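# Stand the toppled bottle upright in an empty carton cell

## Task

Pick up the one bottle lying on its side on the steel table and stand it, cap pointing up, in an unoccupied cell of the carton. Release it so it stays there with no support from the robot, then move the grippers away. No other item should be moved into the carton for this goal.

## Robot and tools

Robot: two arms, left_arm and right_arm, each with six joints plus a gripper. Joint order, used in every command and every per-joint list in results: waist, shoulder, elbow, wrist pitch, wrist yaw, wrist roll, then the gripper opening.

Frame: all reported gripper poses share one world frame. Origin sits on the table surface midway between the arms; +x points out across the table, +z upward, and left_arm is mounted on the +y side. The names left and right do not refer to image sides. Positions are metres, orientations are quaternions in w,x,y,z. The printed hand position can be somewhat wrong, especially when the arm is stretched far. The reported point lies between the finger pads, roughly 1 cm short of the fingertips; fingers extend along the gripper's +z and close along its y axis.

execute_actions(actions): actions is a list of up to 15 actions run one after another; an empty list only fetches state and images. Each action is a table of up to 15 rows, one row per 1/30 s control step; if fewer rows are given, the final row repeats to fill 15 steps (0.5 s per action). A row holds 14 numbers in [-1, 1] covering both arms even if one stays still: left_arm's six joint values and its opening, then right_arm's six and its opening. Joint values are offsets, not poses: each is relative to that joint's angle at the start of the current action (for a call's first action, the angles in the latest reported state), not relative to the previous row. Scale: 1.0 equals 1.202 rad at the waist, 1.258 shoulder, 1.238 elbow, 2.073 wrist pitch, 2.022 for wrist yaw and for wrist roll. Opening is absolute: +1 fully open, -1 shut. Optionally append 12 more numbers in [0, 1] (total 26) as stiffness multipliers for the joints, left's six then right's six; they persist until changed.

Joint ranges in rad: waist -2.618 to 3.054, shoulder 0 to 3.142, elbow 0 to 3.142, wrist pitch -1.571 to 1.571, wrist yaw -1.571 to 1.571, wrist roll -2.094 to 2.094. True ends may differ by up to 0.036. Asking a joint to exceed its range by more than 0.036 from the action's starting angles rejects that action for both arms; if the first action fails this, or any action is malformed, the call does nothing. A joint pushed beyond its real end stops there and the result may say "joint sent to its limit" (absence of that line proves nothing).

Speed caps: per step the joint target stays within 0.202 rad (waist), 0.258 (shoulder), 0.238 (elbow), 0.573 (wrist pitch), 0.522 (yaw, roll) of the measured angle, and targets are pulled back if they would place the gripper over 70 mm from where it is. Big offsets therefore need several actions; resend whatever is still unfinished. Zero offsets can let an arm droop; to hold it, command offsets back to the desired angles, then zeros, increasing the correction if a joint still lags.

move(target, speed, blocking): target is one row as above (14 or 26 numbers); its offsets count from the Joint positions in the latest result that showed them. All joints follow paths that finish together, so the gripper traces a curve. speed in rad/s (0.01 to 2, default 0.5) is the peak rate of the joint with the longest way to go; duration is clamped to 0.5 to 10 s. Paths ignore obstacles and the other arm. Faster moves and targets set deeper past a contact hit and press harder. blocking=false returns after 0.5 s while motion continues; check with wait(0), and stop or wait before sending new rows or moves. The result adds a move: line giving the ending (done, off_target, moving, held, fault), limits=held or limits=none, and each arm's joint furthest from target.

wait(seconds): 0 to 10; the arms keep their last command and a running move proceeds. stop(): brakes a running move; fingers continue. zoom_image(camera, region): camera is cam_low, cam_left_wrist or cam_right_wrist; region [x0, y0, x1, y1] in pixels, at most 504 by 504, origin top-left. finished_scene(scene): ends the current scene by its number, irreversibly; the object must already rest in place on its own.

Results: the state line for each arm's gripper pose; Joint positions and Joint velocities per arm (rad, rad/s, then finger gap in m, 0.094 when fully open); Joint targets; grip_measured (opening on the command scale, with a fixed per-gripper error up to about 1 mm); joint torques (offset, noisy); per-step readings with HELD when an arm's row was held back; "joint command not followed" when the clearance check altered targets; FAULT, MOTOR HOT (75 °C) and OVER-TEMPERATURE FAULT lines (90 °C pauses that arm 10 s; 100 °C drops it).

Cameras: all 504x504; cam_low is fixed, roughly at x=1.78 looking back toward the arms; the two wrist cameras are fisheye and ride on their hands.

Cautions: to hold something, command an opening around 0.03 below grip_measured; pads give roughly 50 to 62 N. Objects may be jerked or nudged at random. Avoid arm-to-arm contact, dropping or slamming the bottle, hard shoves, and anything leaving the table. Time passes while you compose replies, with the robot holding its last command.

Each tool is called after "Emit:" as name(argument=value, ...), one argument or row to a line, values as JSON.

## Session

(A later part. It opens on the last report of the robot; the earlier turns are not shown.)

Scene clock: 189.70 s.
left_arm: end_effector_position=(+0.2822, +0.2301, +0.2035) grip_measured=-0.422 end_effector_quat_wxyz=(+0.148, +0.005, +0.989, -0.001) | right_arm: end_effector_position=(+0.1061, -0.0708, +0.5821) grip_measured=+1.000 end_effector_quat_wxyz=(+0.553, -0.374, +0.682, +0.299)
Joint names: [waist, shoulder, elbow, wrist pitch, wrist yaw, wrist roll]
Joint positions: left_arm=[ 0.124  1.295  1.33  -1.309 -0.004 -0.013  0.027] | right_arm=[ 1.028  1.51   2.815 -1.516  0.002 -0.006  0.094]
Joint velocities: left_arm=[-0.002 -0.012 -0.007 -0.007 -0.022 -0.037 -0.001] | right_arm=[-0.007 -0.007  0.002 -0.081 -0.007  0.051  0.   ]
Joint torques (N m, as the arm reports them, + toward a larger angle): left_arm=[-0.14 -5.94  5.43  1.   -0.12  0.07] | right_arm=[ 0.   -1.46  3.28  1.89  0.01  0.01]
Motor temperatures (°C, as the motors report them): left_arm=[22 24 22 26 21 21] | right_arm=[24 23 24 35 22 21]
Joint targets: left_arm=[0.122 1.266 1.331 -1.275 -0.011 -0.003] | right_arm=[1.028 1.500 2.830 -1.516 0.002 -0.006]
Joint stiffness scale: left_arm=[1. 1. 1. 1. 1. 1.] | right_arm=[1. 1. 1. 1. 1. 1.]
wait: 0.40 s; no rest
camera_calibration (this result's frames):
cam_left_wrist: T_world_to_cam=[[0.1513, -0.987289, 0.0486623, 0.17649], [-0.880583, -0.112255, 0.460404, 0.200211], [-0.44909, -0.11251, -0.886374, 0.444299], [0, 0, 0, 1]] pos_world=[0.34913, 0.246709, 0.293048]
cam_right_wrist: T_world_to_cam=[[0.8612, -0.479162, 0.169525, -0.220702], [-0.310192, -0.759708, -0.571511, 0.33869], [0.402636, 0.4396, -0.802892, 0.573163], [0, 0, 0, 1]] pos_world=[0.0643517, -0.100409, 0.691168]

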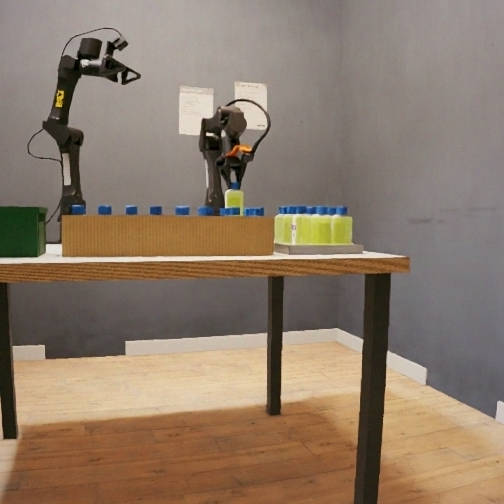

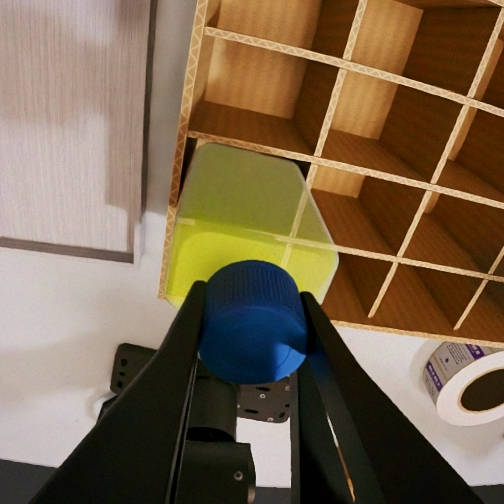

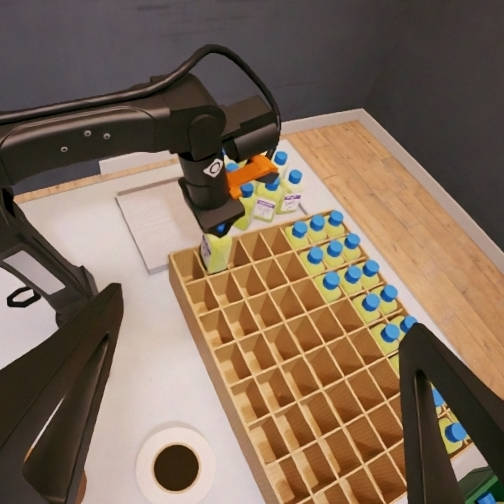

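Emit:
execute_actions(
  actions=[
    [
[-0.0017,-0.0231,0.0008,0.0173,-0.0035,0.005,-0.445,0,-0.008,0.012,0,0,0,1.0],
[-0.0017,-0.0235,-0.0010,0.0181,-0.0035,0.005,-0.445,0,-0.008,0.012,0,0,0,1.0],
[-0.0017,-0.0238,-0.0028,0.0190,-0.0035,0.005,-0.445,0,-0.008,0.012,0,0,0,1.0],
[-0.0017,-0.0242,-0.0046,0.0198,-0.0035,0.005,-0.445,0,-0.008,0.012,0,0,0,1.0],
[-0.0017,-0.0245,-0.0064,0.0207,-0.0035,0.005,-0.445,0,-0.008,0.012,0,0,0,1.0],
[-0.0017,-0.0249,-0.0082,0.0215,-0.0035,0.005,-0.445,0,-0.008,0.012,0,0,0,1.0],
[-0.0017,-0.0252,-0.0100,0.0224,-0.0035,0.005,-0.445,0,-0.008,0.012,0,0,0,1.0],
[-0.0017,-0.0256,-0.0118,0.0233,-0.0035,0.005,-0.445,0,-0.008,0.012,0,0,0,1.0],
[-0.0017,-0.0260,-0.0136,0.0241,-0.0035,0.005,-0.445,0,-0.008,0.012,0,0,0,1.0],
[-0.0017,-0.0263,-0.0154,0.0250,-0.0035,0.005,-0.445,0,-0.008,0.012,0,0,0,1.0],
[-0.0017,-0.0267,-0.0172,0.0258,-0.0035,0.005,-0.445,0,-0.008,0.012,0,0,0,1.0],
[-0.0017,-0.0270,-0.0190,0.0267,-0.0035,0.005,-0.445,0,-0.008,0.012,0,0,0,1.0],
[-0.0017,-0.0274,-0.0208,0.0275,-0.0035,0.005,-0.445,0,-0.008,0.012,0,0,0,1.0],
[-0.0017,-0.0277,-0.0226,0.0284,-0.0035,0.005,-0.445,0,-0.008,0.012,0,0,0,1.0],
[-0.0017,-0.0281,-0.0244,0.0284,-0.0035,0.005,-0.445,0,-0.008,0.012,0,0,0,1.0]
],
  ],
)

Emit:
wait(
  seconds=0.4,
)

Scene clock: 191.37 s.
left_arm: end_effector_position=(+0.2818, +0.2301, +0.1972) grip_measured=-0.422 end_effector_quat_wxyz=(+0.146, +0.005, +0.989, -0.001) | right_arm: end_effector_position=(+0.1061, -0.0708, +0.5821) grip_measured=+1.000 end_effector_quat_wxyz=(+0.553, -0.374, +0.682, +0.299)
Joint names: [waist, shoulder, elbow, wrist pitch, wrist yaw, wrist roll]
Joint positions: left_arm=[ 0.124  1.292  1.303 -1.29  -0.004 -0.013  0.027] | right_arm=[ 1.028  1.51   2.815 -1.516  0.002 -0.006  0.094]
Joint velocities: left_arm=[-0.012  0.007 -0.071  0.022 -0.007 -0.066  0.   ] | right_arm=[-0.012 -0.002  0.007 -0.095  0.007 -0.022  0.   ]
Joint torques (N m, as the arm reports them, + toward a larger angle): left_arm=[-0.38 -6.    5.47  0.98 -0.12  0.1 ] | right_arm=[ 0.01 -1.46  3.28  1.88  0.02  0.01]
Motor temperatures (°C, as the motors report them): left_arm=[22 24 22 26 21 21] | right_arm=[24 23 24 35 22 21]
Joint targets: left_arm=[0.122 1.260 1.300 -1.250 -0.011 -0.003] | right_arm=[1.028 1.500 2.830 -1.516 0.002 -0.006]
Joint stiffness scale: left_arm=[1. 1. 1. 1. 1. 1.] | right_arm=[1. 1. 1. 1. 1. 1.]
Step readings (joint positions):
0: left_arm=[0.124 1.295 1.330 -1.308 -0.004 -0.013] | right_arm=[1.028 1.510 2.815 -1.516 0.002 -0.006]
1: left_arm=[0.124 1.295 1.330 -1.308 -0.004 -0.013] | right_arm=[1.028 1.510 2.815 -1.516 0.002 -0.006]
2: left_arm=[0.124 1.295 1.330 -1.308 -0.004 -0.013] | right_arm=[1.028 1.510 2.815 -1.516 0.002 -0.006]
4: left_arm=[0.124 1.295 1.330 -1.306 -0.004 -0.013] | right_arm=[1.028 1.510 2.815 -1.516 0.002 -0.006]
8: left_arm=[0.124 1.293 1.322 -1.302 -0.004 -0.013] | right_arm=[1.028 1.510 2.815 -1.516 0.002 -0.006]
15: Joint positions above
camera_calibration (this result's frames):
cam_left_wrist: T_world_to_cam=[[0.151142, -0.987355, 0.0478174, 0.177097], [-0.878686, -0.112032, 0.46407, 0.201391], [-0.452844, -0.112157, -0.884507, 0.439175], [0, 0, 0, 1]] pos_world=[0.349071, 0.246677, 0.286525]
cam_right_wrist: T_world_to_cam=[[0.8612, -0.479162, 0.169525, -0.220702], [-0.310192, -0.759708, -0.571511, 0.33869], [0.402636, 0.4396, -0.802892, 0.573163], [0, 0, 0, 1]] pos_world=[0.0643517, -0.100409, 0.691168]

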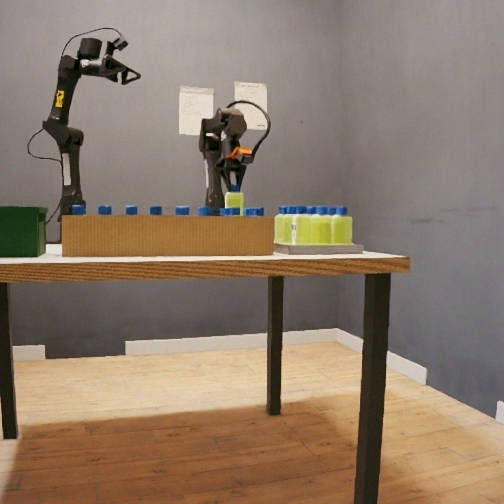

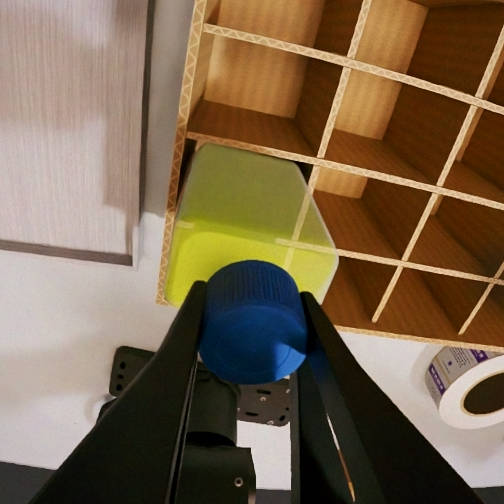

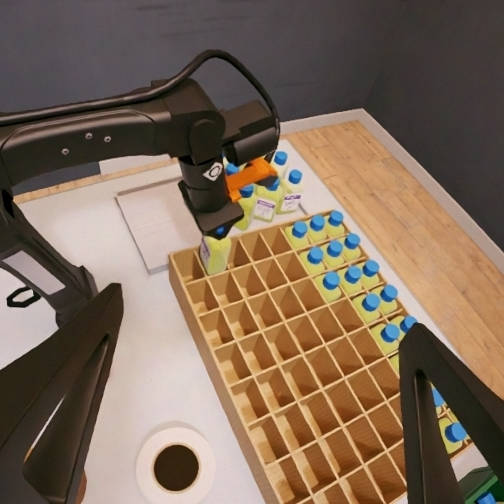

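Scene clock: 191.77 s.
left_arm: end_effector_position=(+0.2826, +0.2301, +0.1964) grip_measured=-0.422 end_effector_quat_wxyz=(+0.147, +0.005, +0.989, -0.001) | right_arm: end_effector_position=(+0.1061, -0.0708, +0.5821) grip_measured=+1.000 end_effector_quat_wxyz=(+0.553, -0.374, +0.682, +0.299)
Joint names: [waist, shoulder, elbow, wrist pitch, wrist yaw, wrist roll]
Joint positions: left_arm=[ 0.124  1.292  1.299 -1.283 -0.004 -0.013  0.027] | right_arm=[ 1.028  1.51   2.815 -1.516  0.002 -0.006  0.094]
Joint velocities: left_arm=[-0.027 -0.007 -0.007 -0.022  0.051 -0.007  0.   ] | right_arm=[-0.017 -0.007 -0.002 -0.007 -0.022 -0.022  0.   ]
Joint torques (N m, as the arm reports them, + toward a larger angle): left_arm=[-0.29 -5.98  5.48  1.01 -0.09  0.08] | right_arm=[ 0.04 -1.45  3.24  1.89  0.02  0.01]
Motor temperatures (°C, as the motors report them): left_arm=[22 24 22 26 21 21] | right_arm=[24 23 24 35 22 21]
Joint targets: left_arm=[0.122 1.260 1.300 -1.250 -0.011 -0.003] | right_arm=[1.028 1.500 2.830 -1.516 0.002 -0.006]
Joint stiffness scale: left_arm=[1. 1. 1. 1. 1. 1.] | right_arm=[1. 1. 1. 1. 1. 1.]
wait: 0.40 s; no rest
camera_calibration (this result's frames):
cam_left_wrist: T_world_to_cam=[[0.151032, -0.987352, 0.0482183, 0.176949], [-0.879745, -0.112006, 0.462064, 0.203184], [-0.450819, -0.112206, -0.885535, 0.438416], [0, 0, 0, 1]] pos_world=[0.349672, 0.246662, 0.285817]
cam_right_wrist: T_world_to_cam=[[0.8612, -0.479162, 0.169525, -0.220702], [-0.310192, -0.759708, -0.571511, 0.33869], [0.402636, 0.4396, -0.802892, 0.573163], [0, 0, 0, 1]] pos_world=[0.0643517, -0.100409, 0.691168]

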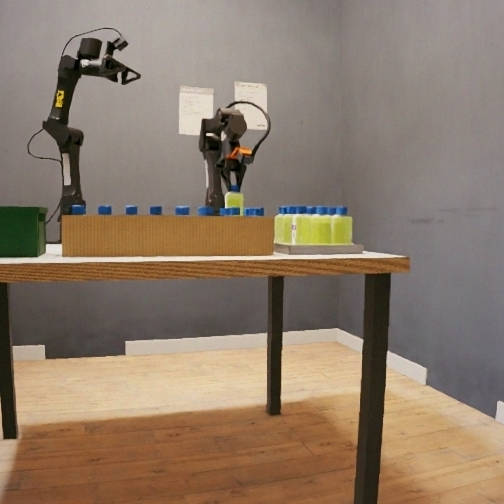

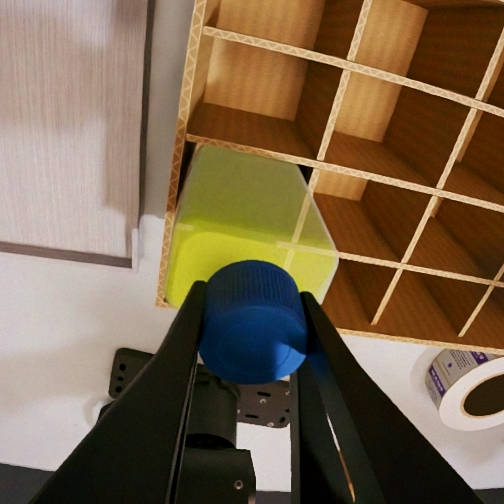

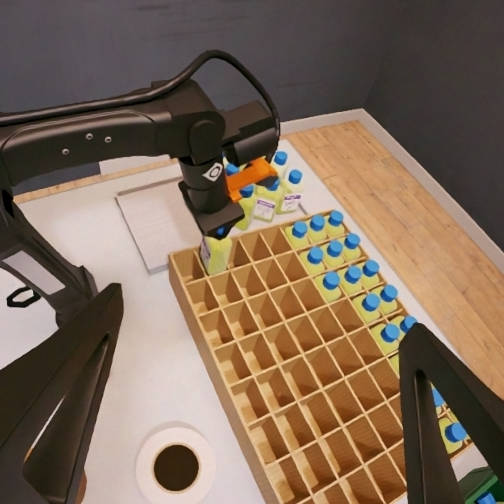

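Emit:
zoom_image(
  camera="cam_left_wrist",
  region=[150, 100, 350, 300],
)

Region (150, 100, 350, 300) of cam_left_wrist's 504x504 image, scaled by 2.520, with more detail than that image has.

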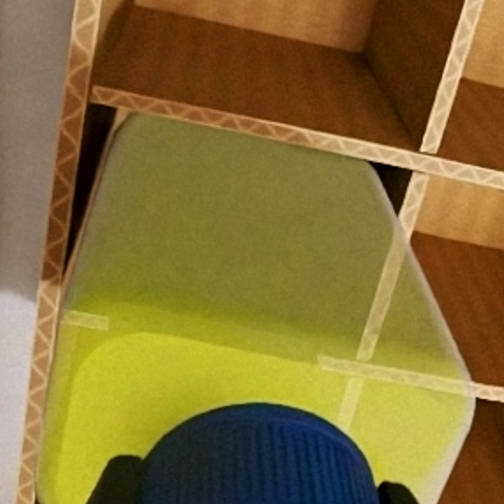

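Emit:
execute_actions(
  actions=[
    [
[-0.0017,-0.0263,0.0008,0.0183,-0.0035,0.005,-0.445,0,-0.008,0.012,0,0,0,1.0],
[-0.0017,-0.0271,0.0008,0.0207,-0.0035,0.005,-0.445,0,-0.008,0.012,0,0,0,1.0],
[-0.0017,-0.0280,-0.0041,0.0231,-0.0035,0.005,-0.445,0,-0.008,0.012,0,0,0,1.0],
[-0.0017,-0.0288,-0.0089,0.0255,-0.0035,0.005,-0.445,0,-0.008,0.012,0,0,0,1.0],
[-0.0017,-0.0297,-0.0138,0.0279,-0.0035,0.005,-0.445,0,-0.008,0.012,0,0,0,1.0],
[-0.0017,-0.0305,-0.0187,0.0302,-0.0035,0.005,-0.445,0,-0.008,0.012,0,0,0,1.0],
[-0.0017,-0.0314,-0.0236,0.0326,-0.0035,0.005,-0.445,0,-0.008,0.012,0,0,0,1.0],
[-0.0017,-0.0322,-0.0284,0.0350,-0.0035,0.005,-0.445,0,-0.008,0.012,0,0,0,1.0],
[-0.0017,-0.0331,-0.0333,0.0374,-0.0035,0.005,-0.445,0,-0.008,0.012,0,0,0,1.0],
[-0.0017,-0.0339,-0.0382,0.0398,-0.0035,0.005,-0.445,0,-0.008,0.012,0,0,0,1.0],
[-0.0017,-0.0348,-0.0430,0.0422,-0.0035,0.005,-0.445,0,-0.008,0.012,0,0,0,1.0],
[-0.0017,-0.0356,-0.0479,0.0446,-0.0035,0.005,-0.445,0,-0.008,0.012,0,0,0,1.0],
[-0.0017,-0.0365,-0.0528,0.0470,-0.0035,0.005,-0.445,0,-0.008,0.012,0,0,0,1.0],
[-0.0017,-0.0373,-0.0576,0.0470,-0.0035,0.005,-0.445,0,-0.008,0.012,0,0,0,1.0],
[-0.0017,-0.0382,-0.0625,0.0470,-0.0035,0.005,-0.445,0,-0.008,0.012,0,0,0,1.0]
],
  ],
)

Emit:
wait(
  seconds=0.3,
)

Scene clock: 194.33 s.
left_arm: end_effector_position=(+0.2813, +0.2301, +0.1824) grip_measured=-0.422 end_effector_quat_wxyz=(+0.147, +0.005, +0.989, -0.001) | right_arm: end_effector_position=(+0.1061, -0.0708, +0.5821) grip_measured=+1.000 end_effector_quat_wxyz=(+0.553, -0.374, +0.682, +0.299)
Joint names: [waist, shoulder, elbow, wrist pitch, wrist yaw, wrist roll]
Joint positions: left_arm=[ 0.124  1.275  1.23  -1.231 -0.004 -0.013  0.027] | right_arm=[ 1.028  1.51   2.815 -1.516  0.002 -0.006  0.094]
Joint velocities: left_arm=[ 0.007 -0.037 -0.164  0.154 -0.051 -0.066 -0.   ] | right_arm=[ 0.002 -0.002 -0.002  0.037 -0.095 -0.051  0.   ]
Joint torques (N m, as the arm reports them, + toward a larger angle): left_arm=[-0.19 -6.    5.44  0.96 -0.12  0.07] | right_arm=[ 0.01 -1.46  3.28  1.89  0.02  0.  ]
Motor temperatures (°C, as the motors report them): left_arm=[22 24 22 26 21 21] | right_arm=[24 23 24 36 22 21]
Joint targets: left_arm=[0.122 1.243 1.221 -1.186 -0.011 -0.003] | right_arm=[1.028 1.500 2.830 -1.516 0.002 -0.006]
Joint stiffness scale: left_arm=[1. 1. 1. 1. 1. 1.] | right_arm=[1. 1. 1. 1. 1. 1.]
Step readings (joint positions):
0: left_arm=[0.124 1.292 1.299 -1.283 -0.004 -0.013] | right_arm=[1.028 1.510 2.815 -1.516 0.002 -0.006]
1: left_arm=[0.124 1.292 1.299 -1.282 -0.004 -0.013] | right_arm=[1.028 1.510 2.815 -1.516 0.002 -0.006]
2: left_arm=[0.124 1.292 1.299 -1.281 -0.004 -0.013] | right_arm=[1.028 1.510 2.815 -1.516 0.002 -0.006]
4: left_arm=[0.124 1.291 1.297 -1.279 -0.004 -0.013] | right_arm=[1.028 1.510 2.815 -1.516 0.002 -0.006]
8: left_arm=[0.124 1.281 1.274 -1.264 -0.004 -0.013] | right_arm=[1.028 1.510 2.815 -1.516 0.002 -0.006]
15: Joint positions above
camera_calibration (this result's frames):
cam_left_wrist: T_world_to_cam=[[0.151032, -0.987352, 0.0482183, 0.177848], [-0.879745, -0.112006, 0.462064, 0.208528], [-0.450819, -0.112206, -0.885535, 0.425452], [0, 0, 0, 1]] pos_world=[0.348393, 0.246693, 0.271824]
cam_right_wrist: T_world_to_cam=[[0.8612, -0.479162, 0.169525, -0.220702], [-0.310192, -0.759708, -0.571511, 0.33869], [0.402636, 0.4396, -0.802892, 0.573163], [0, 0, 0, 1]] pos_world=[0.0643517, -0.100409, 0.691168]

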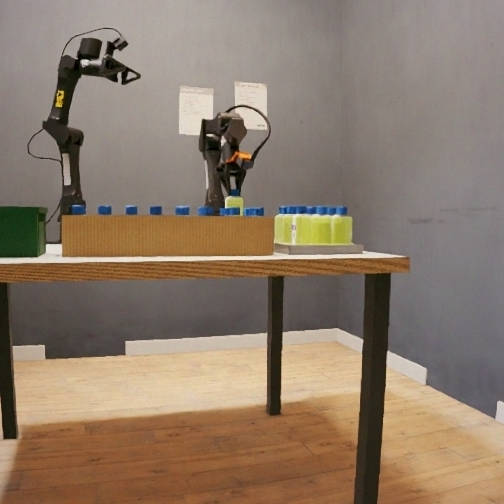

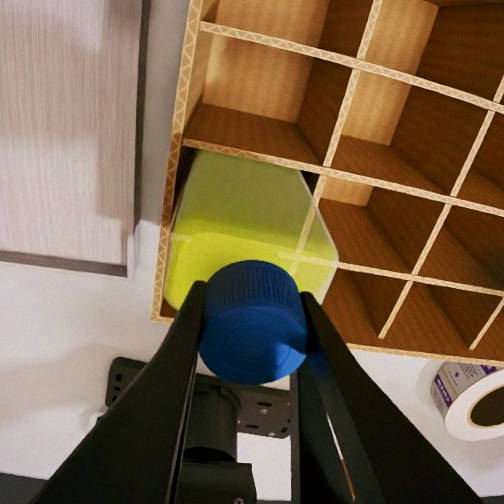

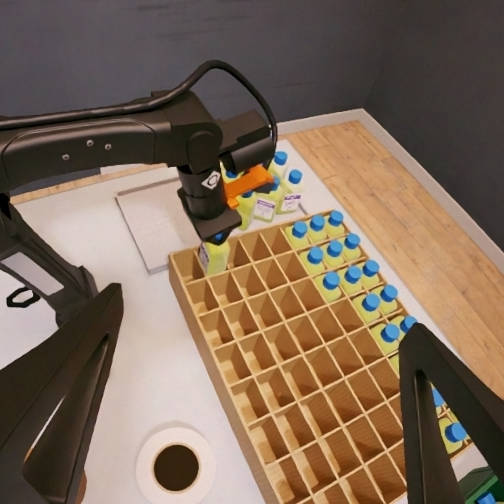

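Scene clock: 194.63 s.
left_arm: end_effector_position=(+0.2813, +0.2301, +0.1793) grip_measured=-0.422 end_effector_quat_wxyz=(+0.146, +0.005, +0.989, -0.001) | right_arm: end_effector_position=(+0.1061, -0.0708, +0.5821) grip_measured=+1.000 end_effector_quat_wxyz=(+0.553, -0.374, +0.682, +0.299)
Joint names: [waist, shoulder, elbow, wrist pitch, wrist yaw, wrist roll]
Joint positions: left_arm=[ 0.124  1.274  1.218 -1.221 -0.004 -0.013  0.027] | right_arm=[ 1.028  1.51   2.815 -1.516  0.002 -0.006  0.094]
Joint velocities: left_arm=[-0.002  0.012  0.002 -0.007  0.022 -0.051 -0.001] | right_arm=[-0.012  0.012 -0.017  0.037 -0.081 -0.007  0.   ]
Joint torques (N m, as the arm reports them, + toward a larger angle): left_arm=[-0.27 -5.98  5.88  1.   -0.08  0.08] | right_arm=[ 0.01 -1.42  3.26  1.89  0.02 -0.01]
Motor temperatures (°C, as the motors report them): left_arm=[22 24 22 26 21 21] | right_arm=[24 23 24 36 22 21]
Joint targets: left_arm=[0.122 1.243 1.221 -1.186 -0.011 -0.003] | right_arm=[1.028 1.500 2.830 -1.516 0.002 -0.006]
Joint stiffness scale: left_arm=[1. 1. 1. 1. 1. 1.] | right_arm=[1. 1. 1. 1. 1. 1.]
wait: 0.30 s; no rest
camera_calibration (this result's frames):
cam_left_wrist: T_world_to_cam=[[0.151105, -0.987354, 0.0479511, 0.178024], [-0.879039, -0.112023, 0.463401, 0.209531], [-0.45217, -0.112173, -0.88485, 0.422961], [0, 0, 0, 1]] pos_world=[0.348535, 0.24669, 0.268624]
cam_right_wrist: T_world_to_cam=[[0.8612, -0.479162, 0.169525, -0.220702], [-0.310192, -0.759708, -0.571511, 0.33869], [0.402636, 0.4396, -0.802892, 0.573163], [0, 0, 0, 1]] pos_world=[0.0643517, -0.100409, 0.691168]

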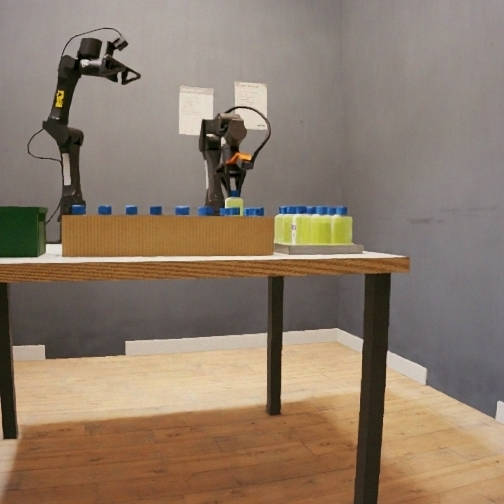

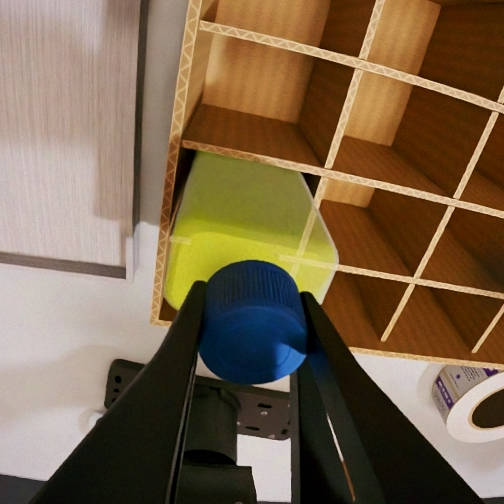

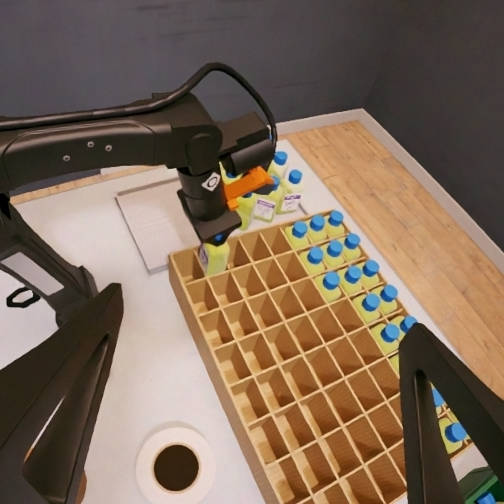

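Emit:
execute_actions(
  actions=[
    [
[-0.0017,-0.0251,0.0024,0.0198,-0.0035,0.005,-0.445,0,-0.008,0.012,0,0,0,1.0],
[-0.0017,-0.0256,0.0024,0.0228,-0.0035,0.005,-0.445,0,-0.008,0.012,0,0,0,1.0],
[-0.0017,-0.0260,-0.0030,0.0257,-0.0035,0.005,-0.445,0,-0.008,0.012,0,0,0,1.0],
[-0.0017,-0.0265,-0.0083,0.0286,-0.0035,0.005,-0.445,0,-0.008,0.012,0,0,0,1.0],
[-0.0017,-0.0270,-0.0137,0.0316,-0.0035,0.005,-0.445,0,-0.008,0.012,0,0,0,1.0],
[-0.0017,-0.0275,-0.0190,0.0345,-0.0035,0.005,-0.445,0,-0.008,0.012,0,0,0,1.0],
[-0.0017,-0.0280,-0.0244,0.0374,-0.0035,0.005,-0.445,0,-0.008,0.012,0,0,0,1.0],
[-0.0017,-0.0284,-0.0297,0.0403,-0.0035,0.005,-0.445,0,-0.008,0.012,0,0,0,1.0],
[-0.0017,-0.0289,-0.0351,0.0433,-0.0035,0.005,-0.445,0,-0.008,0.012,0,0,0,1.0],
[-0.0017,-0.0294,-0.0404,0.0462,-0.0035,0.005,-0.445,0,-0.008,0.012,0,0,0,1.0],
[-0.0017,-0.0299,-0.0458,0.0491,-0.0035,0.005,-0.445,0,-0.008,0.012,0,0,0,1.0],
[-0.0017,-0.0304,-0.0511,0.0521,-0.0035,0.005,-0.445,0,-0.008,0.012,0,0,0,1.0],
[-0.0017,-0.0308,-0.0565,0.0550,-0.0035,0.005,-0.445,0,-0.008,0.012,0,0,0,1.0],
[-0.0017,-0.0313,-0.0618,0.0550,-0.0035,0.005,-0.445,0,-0.008,0.012,0,0,0,1.0],
[-0.0017,-0.0318,-0.0671,0.0550,-0.0035,0.005,-0.445,0,-0.008,0.012,0,0,0,1.0]
],
  ],
)

Emit:
wait(
  seconds=0.3,
)

Scene clock: 196.30 s.
left_arm: end_effector_position=(+0.2820, +0.2301, +0.1626) grip_measured=-0.422 end_effector_quat_wxyz=(+0.147, +0.005, +0.989, -0.001) | right_arm: end_effector_position=(+0.1061, -0.0708, +0.5821) grip_measured=+1.000 end_effector_quat_wxyz=(+0.553, -0.374, +0.682, +0.299)
Joint names: [waist, shoulder, elbow, wrist pitch, wrist yaw, wrist roll]
Joint positions: left_arm=[ 0.124  1.266  1.145 -1.155 -0.004 -0.013  0.027] | right_arm=[ 1.028  1.51   2.815 -1.516  0.002 -0.006  0.094]
Joint velocities: left_arm=[-0.002 -0.002 -0.198  0.139 -0.022 -0.037  0.   ] | right_arm=[-0.022  0.017 -0.002  0.037 -0.051  0.007  0.   ]
Joint torques (N m, as the arm reports them, + toward a larger angle): left_arm=[-0.15 -5.93  5.59  0.95 -0.09  0.08] | right_arm=[-0.02 -1.43  3.27  1.89  0.03  0.  ]
Motor temperatures (°C, as the motors report them): left_arm=[22 24 22 26 21 21] | right_arm=[24 23 24 36 22 21]
Joint targets: left_arm=[0.122 1.234 1.135 -1.107 -0.011 -0.003] | right_arm=[1.028 1.500 2.830 -1.516 0.002 -0.006]
Joint stiffness scale: left_arm=[1. 1. 1. 1. 1. 1.] | right_arm=[1. 1. 1. 1. 1. 1.]
Step readings (joint positions):
0: left_arm=[0.124 1.274 1.218 -1.218 -0.004 -0.013] | right_arm=[1.028 1.510 2.815 -1.516 0.002 -0.006]
1: left_arm=[0.124 1.274 1.218 -1.218 -0.004 -0.013] | right_arm=[1.028 1.510 2.815 -1.516 0.002 -0.006]
2: left_arm=[0.124 1.274 1.218 -1.217 -0.004 -0.013] | right_arm=[1.028 1.510 2.815 -1.516 0.002 -0.006]
4: left_arm=[0.124 1.274 1.217 -1.211 -0.004 -0.013] | right_arm=[1.028 1.510 2.815 -1.516 0.002 -0.006]
8: left_arm=[0.124 1.267 1.193 -1.195 -0.004 -0.013] | right_arm=[1.028 1.510 2.815 -1.516 0.002 -0.006]
15: Joint positions above
camera_calibration (this result's frames):
cam_left_wrist: T_world_to_cam=[[0.15105, -0.987353, 0.0481515, 0.178682], [-0.879569, -0.11201, 0.462398, 0.218211], [-0.451157, -0.112198, -0.885364, 0.408298], [0, 0, 0, 1]] pos_world=[0.349148, 0.246675, 0.251988]
cam_right_wrist: T_world_to_cam=[[0.8612, -0.479162, 0.169525, -0.220702], [-0.310192, -0.759708, -0.571511, 0.33869], [0.402636, 0.4396, -0.802892, 0.573163], [0, 0, 0, 1]] pos_world=[0.0643517, -0.100409, 0.691168]

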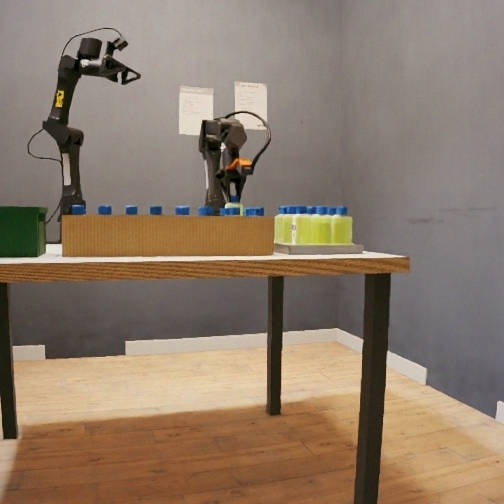

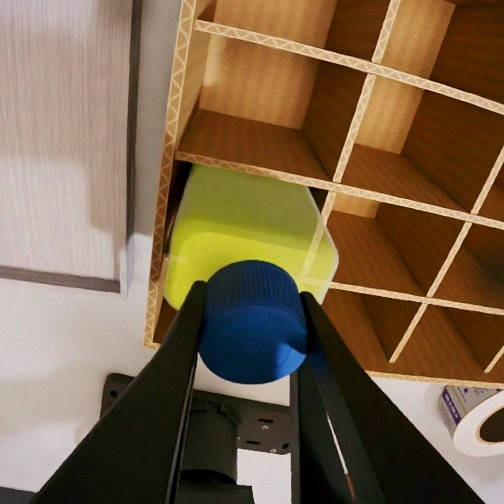

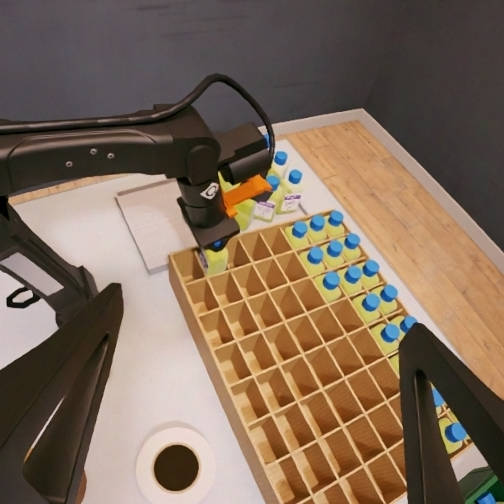

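Scene clock: 196.60 s.
left_arm: end_effector_position=(+0.2820, +0.2301, +0.1589) grip_measured=-0.422 end_effector_quat_wxyz=(+0.146, +0.005, +0.989, -0.001) | right_arm: end_effector_position=(+0.1061, -0.0708, +0.5821) grip_measured=+1.000 end_effector_quat_wxyz=(+0.553, -0.374, +0.682, +0.299)
Joint names: [waist, shoulder, elbow, wrist pitch, wrist yaw, wrist roll]
Joint positions: left_arm=[ 0.124  1.266  1.131 -1.142 -0.004 -0.013  0.027] | right_arm=[ 1.028  1.51   2.815 -1.516  0.002 -0.006  0.094]
Joint velocities: left_arm=[-0.017 -0.007 -0.007 -0.007 -0.081  0.007 -0.   ] | right_arm=[ 0.017  0.007  0.007 -0.007  0.051  0.007  0.   ]
Joint torques (N m, as the arm reports them, + toward a larger angle): left_arm=[-0.26 -6.05  5.79  0.98 -0.09  0.07] | right_arm=[ 0.   -1.47  3.22  1.89  0.02  0.01]
Motor temperatures (°C, as the motors report them): left_arm=[22 24 22 26 21 21] | right_arm=[24 23 24 36 22 21]
Joint targets: left_arm=[0.122 1.234 1.135 -1.107 -0.011 -0.003] | right_arm=[1.028 1.500 2.830 -1.516 0.002 -0.006]
Joint stiffness scale: left_arm=[1. 1. 1. 1. 1. 1.] | right_arm=[1. 1. 1. 1. 1. 1.]
wait: 0.30 s; no rest
camera_calibration (this result's frames):
cam_left_wrist: T_world_to_cam=[[0.151123, -0.987354, 0.0478842, 0.178874], [-0.878862, -0.112028, 0.463735, 0.21952], [-0.452507, -0.112165, -0.884679, 0.405348], [0, 0, 0, 1]] pos_world=[0.349318, 0.246671, 0.248239]
cam_right_wrist: T_world_to_cam=[[0.8612, -0.479162, 0.169525, -0.220702], [-0.310192, -0.759708, -0.571511, 0.33869], [0.402636, 0.4396, -0.802892, 0.573163], [0, 0, 0, 1]] pos_world=[0.0643517, -0.100409, 0.691168]

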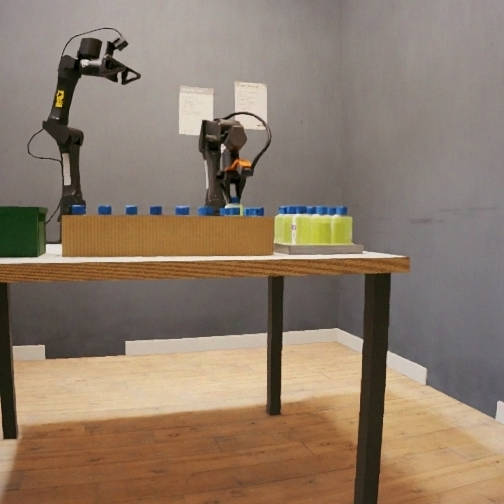

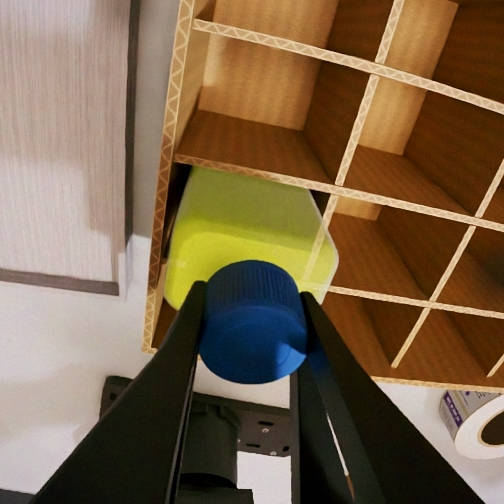

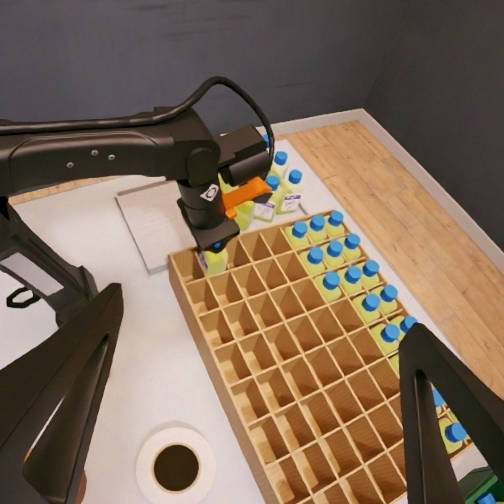

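Emit:
execute_actions(
  actions=[
    [
[-0.0017,-0.0257,0.0032,0.0198,-0.0035,0.005,-0.445,0,-0.008,0.012,0,0,0,1.0],
[-0.0017,-0.0261,0.0032,0.0227,-0.0035,0.005,-0.445,0,-0.008,0.012,0,0,0,1.0],
[-0.0017,-0.0264,-0.0019,0.0256,-0.0035,0.005,-0.445,0,-0.008,0.012,0,0,0,1.0],
[-0.0017,-0.0267,-0.0070,0.0285,-0.0035,0.005,-0.445,0,-0.008,0.012,0,0,0,1.0],
[-0.0017,-0.0271,-0.0121,0.0314,-0.0035,0.005,-0.445,0,-0.008,0.012,0,0,0,1.0],
[-0.0017,-0.0274,-0.0172,0.0342,-0.0035,0.005,-0.445,0,-0.008,0.012,0,0,0,1.0],
[-0.0017,-0.0277,-0.0224,0.0371,-0.0035,0.005,-0.445,0,-0.008,0.012,0,0,0,1.0],
[-0.0017,-0.0281,-0.0275,0.0400,-0.0035,0.005,-0.445,0,-0.008,0.012,0,0,0,1.0],
[-0.0017,-0.0284,-0.0326,0.0429,-0.0035,0.005,-0.445,0,-0.008,0.012,0,0,0,1.0],
[-0.0017,-0.0287,-0.0377,0.0458,-0.0035,0.005,-0.445,0,-0.008,0.012,0,0,0,1.0],
[-0.0017,-0.0291,-0.0428,0.0487,-0.0035,0.005,-0.445,0,-0.008,0.012,0,0,0,1.0],
[-0.0017,-0.0294,-0.0479,0.0516,-0.0035,0.005,-0.445,0,-0.008,0.012,0,0,0,1.0],
[-0.0017,-0.0297,-0.0530,0.0545,-0.0035,0.005,-0.445,0,-0.008,0.012,0,0,0,1.0],
[-0.0017,-0.0301,-0.0581,0.0545,-0.0035,0.005,-0.445,0,-0.008,0.012,0,0,0,1.0],
[-0.0017,-0.0304,-0.0632,0.0545,-0.0035,0.005,-0.445,0,-0.008,0.012,0,0,0,1.0]
],
  ],
)

Emit:
wait(
  seconds=0.3,
)

Scene clock: 198.27 s.
left_arm: end_effector_position=(+0.2822, +0.2302, +0.1432) grip_measured=-0.422 end_effector_quat_wxyz=(+0.148, +0.006, +0.989, -0.001) | right_arm: end_effector_position=(+0.1061, -0.0708, +0.5821) grip_measured=+1.000 end_effector_quat_wxyz=(+0.553, -0.374, +0.682, +0.299)
Joint names: [waist, shoulder, elbow, wrist pitch, wrist yaw, wrist roll]
Joint positions: left_arm=[ 0.124  1.259  1.062 -1.077 -0.004 -0.012  0.027] | right_arm=[ 1.028  1.51   2.815 -1.516  0.002 -0.006  0.094]
Joint velocities: left_arm=[ 0.012 -0.012 -0.188  0.139 -0.051  0.051 -0.   ] | right_arm=[ 0.002  0.002 -0.012  0.007  0.022 -0.037  0.   ]
Joint torques (N m, as the arm reports them, + toward a larger angle): left_arm=[-0.23 -5.71  5.46  0.98 -0.06  0.08] | right_arm=[-0.01 -1.43  3.25  1.9   0.03  0.01]
Motor temperatures (°C, as the motors report them): left_arm=[22 24 22 26 21 21] | right_arm=[24 23 24 36 22 21]
Joint targets: left_arm=[0.122 1.228 1.053 -1.029 -0.011 -0.003] | right_arm=[1.028 1.500 2.830 -1.516 0.002 -0.006]
Joint stiffness scale: left_arm=[1. 1. 1. 1. 1. 1.] | right_arm=[1. 1. 1. 1. 1. 1.]
Step readings (joint positions):
0: left_arm=[0.124 1.266 1.131 -1.140 -0.004 -0.013] | right_arm=[1.028 1.510 2.815 -1.516 0.002 -0.006]
1: left_arm=[0.124 1.266 1.131 -1.139 -0.004 -0.013] | right_arm=[1.028 1.510 2.815 -1.516 0.002 -0.006]
2: left_arm=[0.124 1.266 1.131 -1.138 -0.004 -0.013] | right_arm=[1.028 1.510 2.815 -1.516 0.002 -0.006]
4: left_arm=[0.124 1.266 1.130 -1.134 -0.004 -0.012] | right_arm=[1.028 1.510 2.815 -1.516 0.002 -0.006]
8: left_arm=[0.124 1.260 1.108 -1.116 -0.004 -0.012] | right_arm=[1.028 1.510 2.815 -1.516 0.002 -0.006]
15: Joint positions above
camera_calibration (this result's frames):
cam_left_wrist: T_world_to_cam=[[0.150689, -0.987411, 0.0480835, 0.179777], [-0.880658, -0.111981, 0.460329, 0.2279], [-0.449149, -0.111712, -0.886445, 0.390738], [0, 0, 0, 1]] pos_world=[0.349111, 0.246684, 0.232815]
cam_right_wrist: T_world_to_cam=[[0.8612, -0.479162, 0.169525, -0.220702], [-0.310192, -0.759708, -0.571511, 0.33869], [0.402636, 0.4396, -0.802892, 0.573163], [0, 0, 0, 1]] pos_world=[0.0643517, -0.100409, 0.691168]

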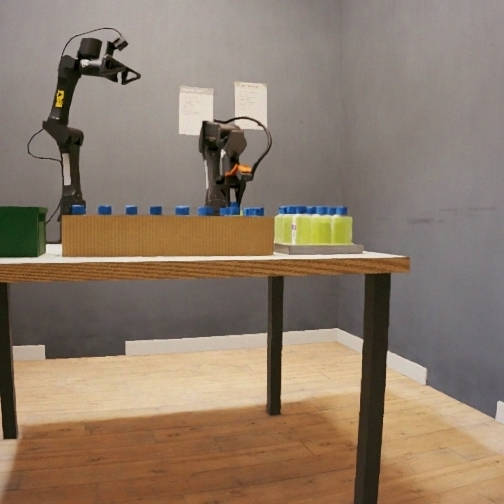

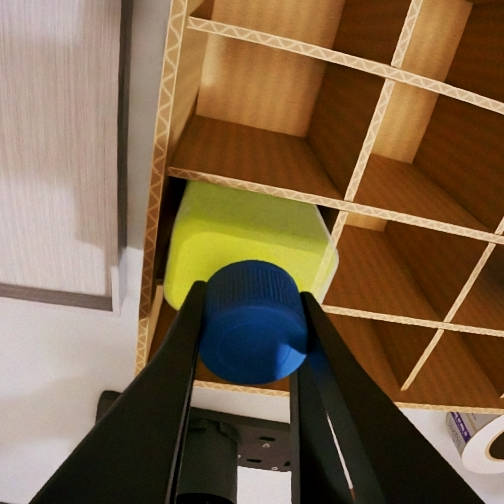

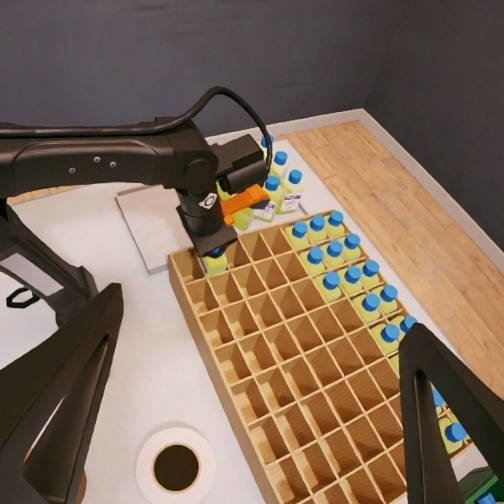

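Scene clock: 198.57 s.
left_arm: end_effector_position=(+0.2820, +0.2302, +0.1398) grip_measured=-0.422 end_effector_quat_wxyz=(+0.147, +0.006, +0.989, -0.001) | right_arm: end_effector_position=(+0.1061, -0.0708, +0.5821) grip_measured=+1.000 end_effector_quat_wxyz=(+0.553, -0.374, +0.682, +0.299)
Joint names: [waist, shoulder, elbow, wrist pitch, wrist yaw, wrist roll]
Joint positions: left_arm=[ 0.124  1.259  1.049 -1.065 -0.004 -0.012  0.027] | right_arm=[ 1.028  1.51   2.815 -1.516  0.002 -0.006  0.094]
Joint velocities: left_arm=[-0.007 -0.002 -0.022  0.007 -0.081 -0.051  0.002] | right_arm=[ 0.012  0.007 -0.017  0.007 -0.11  -0.022  0.   ]
Joint torques (N m, as the arm reports them, + toward a larger angle): left_arm=[-0.13 -6.02  5.82  0.97 -0.09  0.06] | right_arm=[ 0.05 -1.48  3.26  1.89  0.03  0.  ]
Motor temperatures (°C, as the motors report them): left_arm=[22 24 22 26 21 21] | right_arm=[24 23 24 36 22 21]
Joint targets: left_arm=[0.122 1.228 1.053 -1.029 -0.011 -0.003] | right_arm=[1.028 1.500 2.830 -1.516 0.002 -0.006]
Joint stiffness scale: left_arm=[1. 1. 1. 1. 1. 1.] | right_arm=[1. 1. 1. 1. 1. 1.]
wait: 0.30 s; no rest
camera_calibration (this result's frames):
cam_left_wrist: T_world_to_cam=[[0.150744, -0.987412, 0.0478835, 0.179981], [-0.88013, -0.111994, 0.461333, 0.229071], [-0.450163, -0.111687, -0.885934, 0.387824], [0, 0, 0, 1]] pos_world=[0.349065, 0.246685, 0.22929]
cam_right_wrist: T_world_to_cam=[[0.8612, -0.479162, 0.169525, -0.220702], [-0.310192, -0.759708, -0.571511, 0.33869], [0.402636, 0.4396, -0.802892, 0.573163], [0, 0, 0, 1]] pos_world=[0.0643517, -0.100409, 0.691168]

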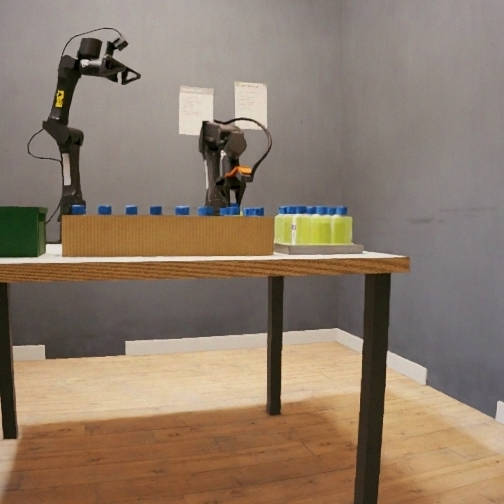

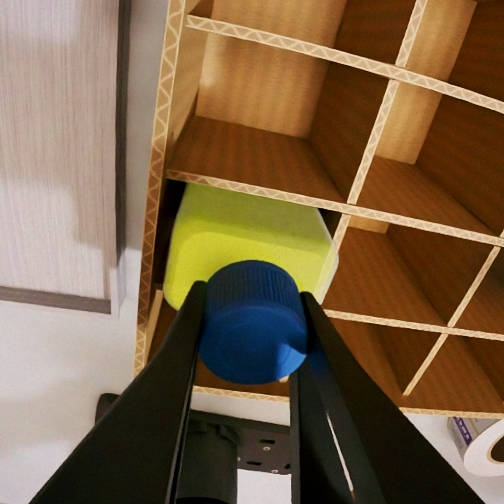

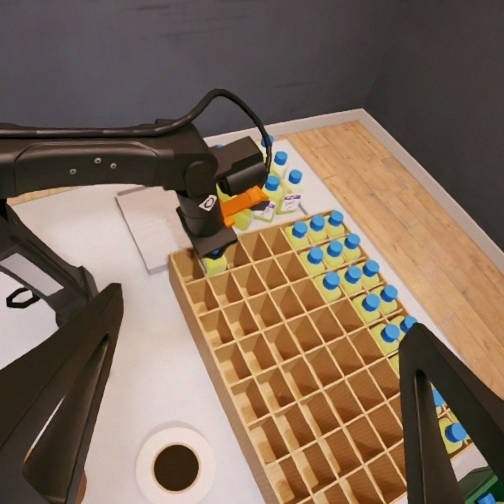

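Emit:
zoom_image(
  camera="cam_low",
  region=[160, 160, 290, 260],
)

Region (160, 160, 290, 260) of cam_low's 504x504 image, scaled by 3.877, with more detail than that image has; it fills the top 388 rows of this view, and the rest is white.

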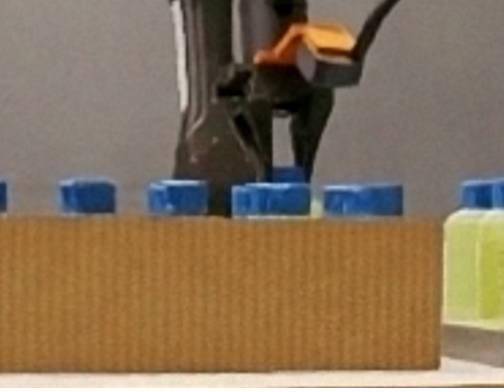

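Emit:
execute_actions(
  actions=[
    [
[-0.0017,-0.0246,0.0032,0.0198,-0.0035,0.0045,-0.445,0,-0.008,0.012,0,0,0,1.0],
[-0.0017,-0.0246,0.0032,0.0222,-0.0035,0.0045,-0.445,0,-0.008,0.012,0,0,0,1.0],
[-0.0017,-0.0246,-0.0007,0.0245,-0.0035,0.0045,-0.445,0,-0.008,0.012,0,0,0,1.0],
[-0.0017,-0.0246,-0.0047,0.0269,-0.0035,0.0045,-0.445,0,-0.008,0.012,0,0,0,1.0],
[-0.0017,-0.0246,-0.0086,0.0293,-0.0035,0.0045,-0.445,0,-0.008,0.012,0,0,0,1.0],
[-0.0017,-0.0246,-0.0126,0.0317,-0.0035,0.0045,-0.445,0,-0.008,0.012,0,0,0,1.0],
[-0.0017,-0.0246,-0.0165,0.0341,-0.0035,0.0045,-0.445,0,-0.008,0.012,0,0,0,1.0],
[-0.0017,-0.0246,-0.0205,0.0364,-0.0035,0.0045,-0.445,0,-0.008,0.012,0,0,0,1.0],
[-0.0017,-0.0246,-0.0244,0.0388,-0.0035,0.0045,-0.445,0,-0.008,0.012,0,0,0,1.0],
[-0.0017,-0.0246,-0.0284,0.0412,-0.0035,0.0045,-0.445,0,-0.008,0.012,0,0,0,1.0],
[-0.0017,-0.0246,-0.0323,0.0436,-0.0035,0.0045,-0.445,0,-0.008,0.012,0,0,0,1.0],
[-0.0017,-0.0246,-0.0363,0.0460,-0.0035,0.0045,-0.445,0,-0.008,0.012,0,0,0,1.0],
[-0.0017,-0.0246,-0.0402,0.0484,-0.0035,0.0045,-0.445,0,-0.008,0.012,0,0,0,1.0],
[-0.0017,-0.0246,-0.0442,0.0484,-0.0035,0.0045,-0.445,0,-0.008,0.012,0,0,0,1.0],
[-0.0017,-0.0246,-0.0481,0.0484,-0.0035,0.0045,-0.445,0,-0.008,0.012,0,0,0,1.0]
],
  ],
)

Emit:
wait(
  seconds=0.3,
)

Scene clock: 201.23 s.
left_arm: end_effector_position=(+0.2824, +0.2302, +0.1274) grip_measured=-0.422 end_effector_quat_wxyz=(+0.150, +0.006, +0.989, -0.001) | right_arm: end_effector_position=(+0.1061, -0.0708, +0.5821) grip_measured=+1.000 end_effector_quat_wxyz=(+0.553, -0.374, +0.682, +0.299)
Joint names: [waist, shoulder, elbow, wrist pitch, wrist yaw, wrist roll]
Joint positions: left_arm=[ 0.124  1.256  0.996 -1.011 -0.004 -0.012  0.027] | right_arm=[ 1.028  1.51   2.815 -1.516  0.002 -0.006  0.094]
Joint velocities: left_arm=[-0.002 -0.007 -0.129  0.183 -0.066 -0.051 -0.001] | right_arm=[-0.022 -0.002 -0.002 -0.007 -0.022 -0.022  0.   ]
Joint torques (N m, as the arm reports them, + toward a larger angle): left_arm=[-0.25 -5.77  5.65  1.01 -0.06  0.04] | right_arm=[-0.03 -1.45  3.27  1.89  0.02  0.01]
Motor temperatures (°C, as the motors report them): left_arm=[22 24 22 26 21 21] | right_arm=[24 23 24 36 22 21]
Joint targets: left_arm=[0.122 1.228 0.989 -0.965 -0.011 -0.003] | right_arm=[1.028 1.500 2.830 -1.516 0.002 -0.006]
Joint stiffness scale: left_arm=[1. 1. 1. 1. 1. 1.] | right_arm=[1. 1. 1. 1. 1. 1.]
Step readings (joint positions):
0: left_arm=[0.124 1.259 1.049 -1.062 -0.004 -0.012] | right_arm=[1.028 1.510 2.815 -1.516 0.002 -0.006]
1: left_arm=[0.124 1.259 1.049 -1.062 -0.004 -0.012] | right_arm=[1.028 1.510 2.815 -1.516 0.002 -0.006]
2: left_arm=[0.124 1.259 1.049 -1.061 -0.004 -0.012] | right_arm=[1.028 1.510 2.815 -1.516 0.002 -0.006]
4: left_arm=[0.124 1.259 1.049 -1.057 -0.004 -0.012] | right_arm=[1.028 1.510 2.815 -1.516 0.002 -0.006]
8: left_arm=[0.124 1.256 1.033 -1.043 -0.004 -0.012] | right_arm=[1.028 1.510 2.815 -1.516 0.002 -0.006]
15: Joint positions above
camera_calibration (this result's frames):
cam_left_wrist: T_world_to_cam=[[0.150523, -0.987407, 0.0486833, 0.180467], [-0.882232, -0.111942, 0.457313, 0.236238], [-0.446104, -0.111786, -0.887972, 0.376129], [0, 0, 0, 1]] pos_world=[0.349045, 0.246686, 0.217172]
cam_right_wrist: T_world_to_cam=[[0.8612, -0.479162, 0.169525, -0.220702], [-0.310192, -0.759708, -0.571511, 0.33869], [0.402636, 0.4396, -0.802892, 0.573163], [0, 0, 0, 1]] pos_world=[0.0643517, -0.100409, 0.691168]

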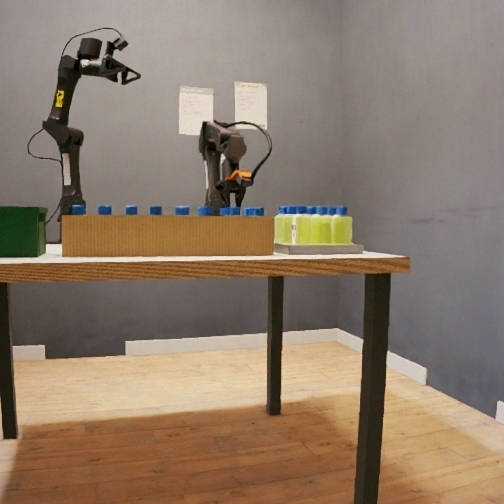

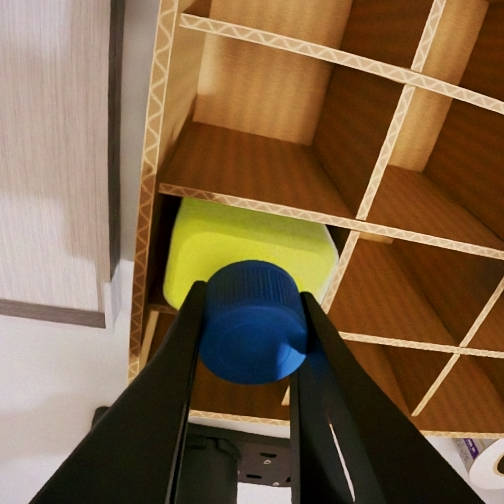

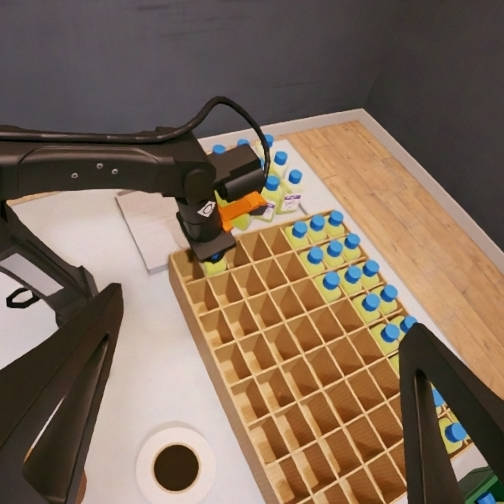

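Scene clock: 201.53 s.
left_arm: end_effector_position=(+0.2825, +0.2302, +0.1249) grip_measured=-0.422 end_effector_quat_wxyz=(+0.150, +0.006, +0.989, -0.001) | right_arm: end_effector_position=(+0.1061, -0.0708, +0.5821) grip_measured=+1.000 end_effector_quat_wxyz=(+0.553, -0.374, +0.682, +0.299)
Joint names: [waist, shoulder, elbow, wrist pitch, wrist yaw, wrist roll]
Joint positions: left_arm=[ 0.124  1.256  0.986 -1.    -0.004 -0.012  0.027] | right_arm=[ 1.028  1.51   2.815 -1.516  0.002 -0.006  0.094]
Joint velocities: left_arm=[ 0.002 -0.012 -0.002 -0.037 -0.022  0.066  0.   ] | right_arm=[-0.007 -0.002 -0.002 -0.066  0.007 -0.007  0.   ]
Joint torques (N m, as the arm reports them, + toward a larger angle): left_arm=[-0.19 -5.78  5.78  1.   -0.12  0.1 ] | right_arm=[ 0.04 -1.45  3.25  1.88  0.02  0.  ]
Motor temperatures (°C, as the motors report them): left_arm=[22 24 22 26 21 21] | right_arm=[24 23 24 36 22 21]
Joint targets: left_arm=[0.122 1.228 0.989 -0.965 -0.011 -0.003] | right_arm=[1.028 1.500 2.830 -1.516 0.002 -0.006]
Joint stiffness scale: left_arm=[1. 1. 1. 1. 1. 1.] | right_arm=[1. 1. 1. 1. 1. 1.]
wait: 0.30 s; no rest
camera_calibration (this result's frames):
cam_left_wrist: T_world_to_cam=[[0.150486, -0.987406, 0.0488166, 0.180559], [-0.882581, -0.111934, 0.456642, 0.237643], [-0.445427, -0.111803, -0.88831, 0.373866], [0, 0, 0, 1]] pos_world=[0.349097, 0.246684, 0.214777]
cam_right_wrist: T_world_to_cam=[[0.8612, -0.479162, 0.169525, -0.220702], [-0.310192, -0.759708, -0.571511, 0.33869], [0.402636, 0.4396, -0.802892, 0.573163], [0, 0, 0, 1]] pos_world=[0.0643517, -0.100409, 0.691168]

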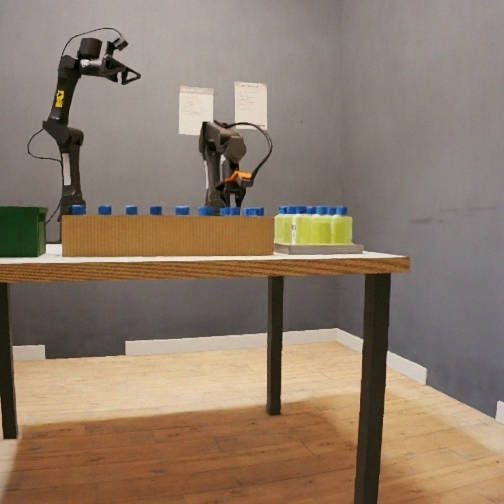

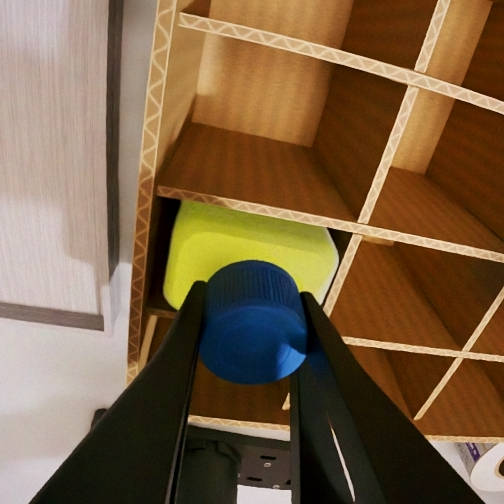

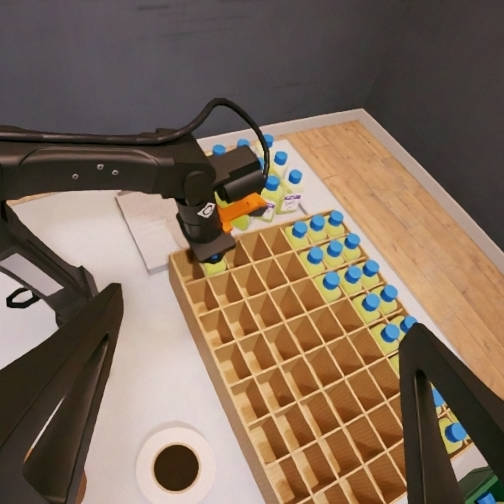

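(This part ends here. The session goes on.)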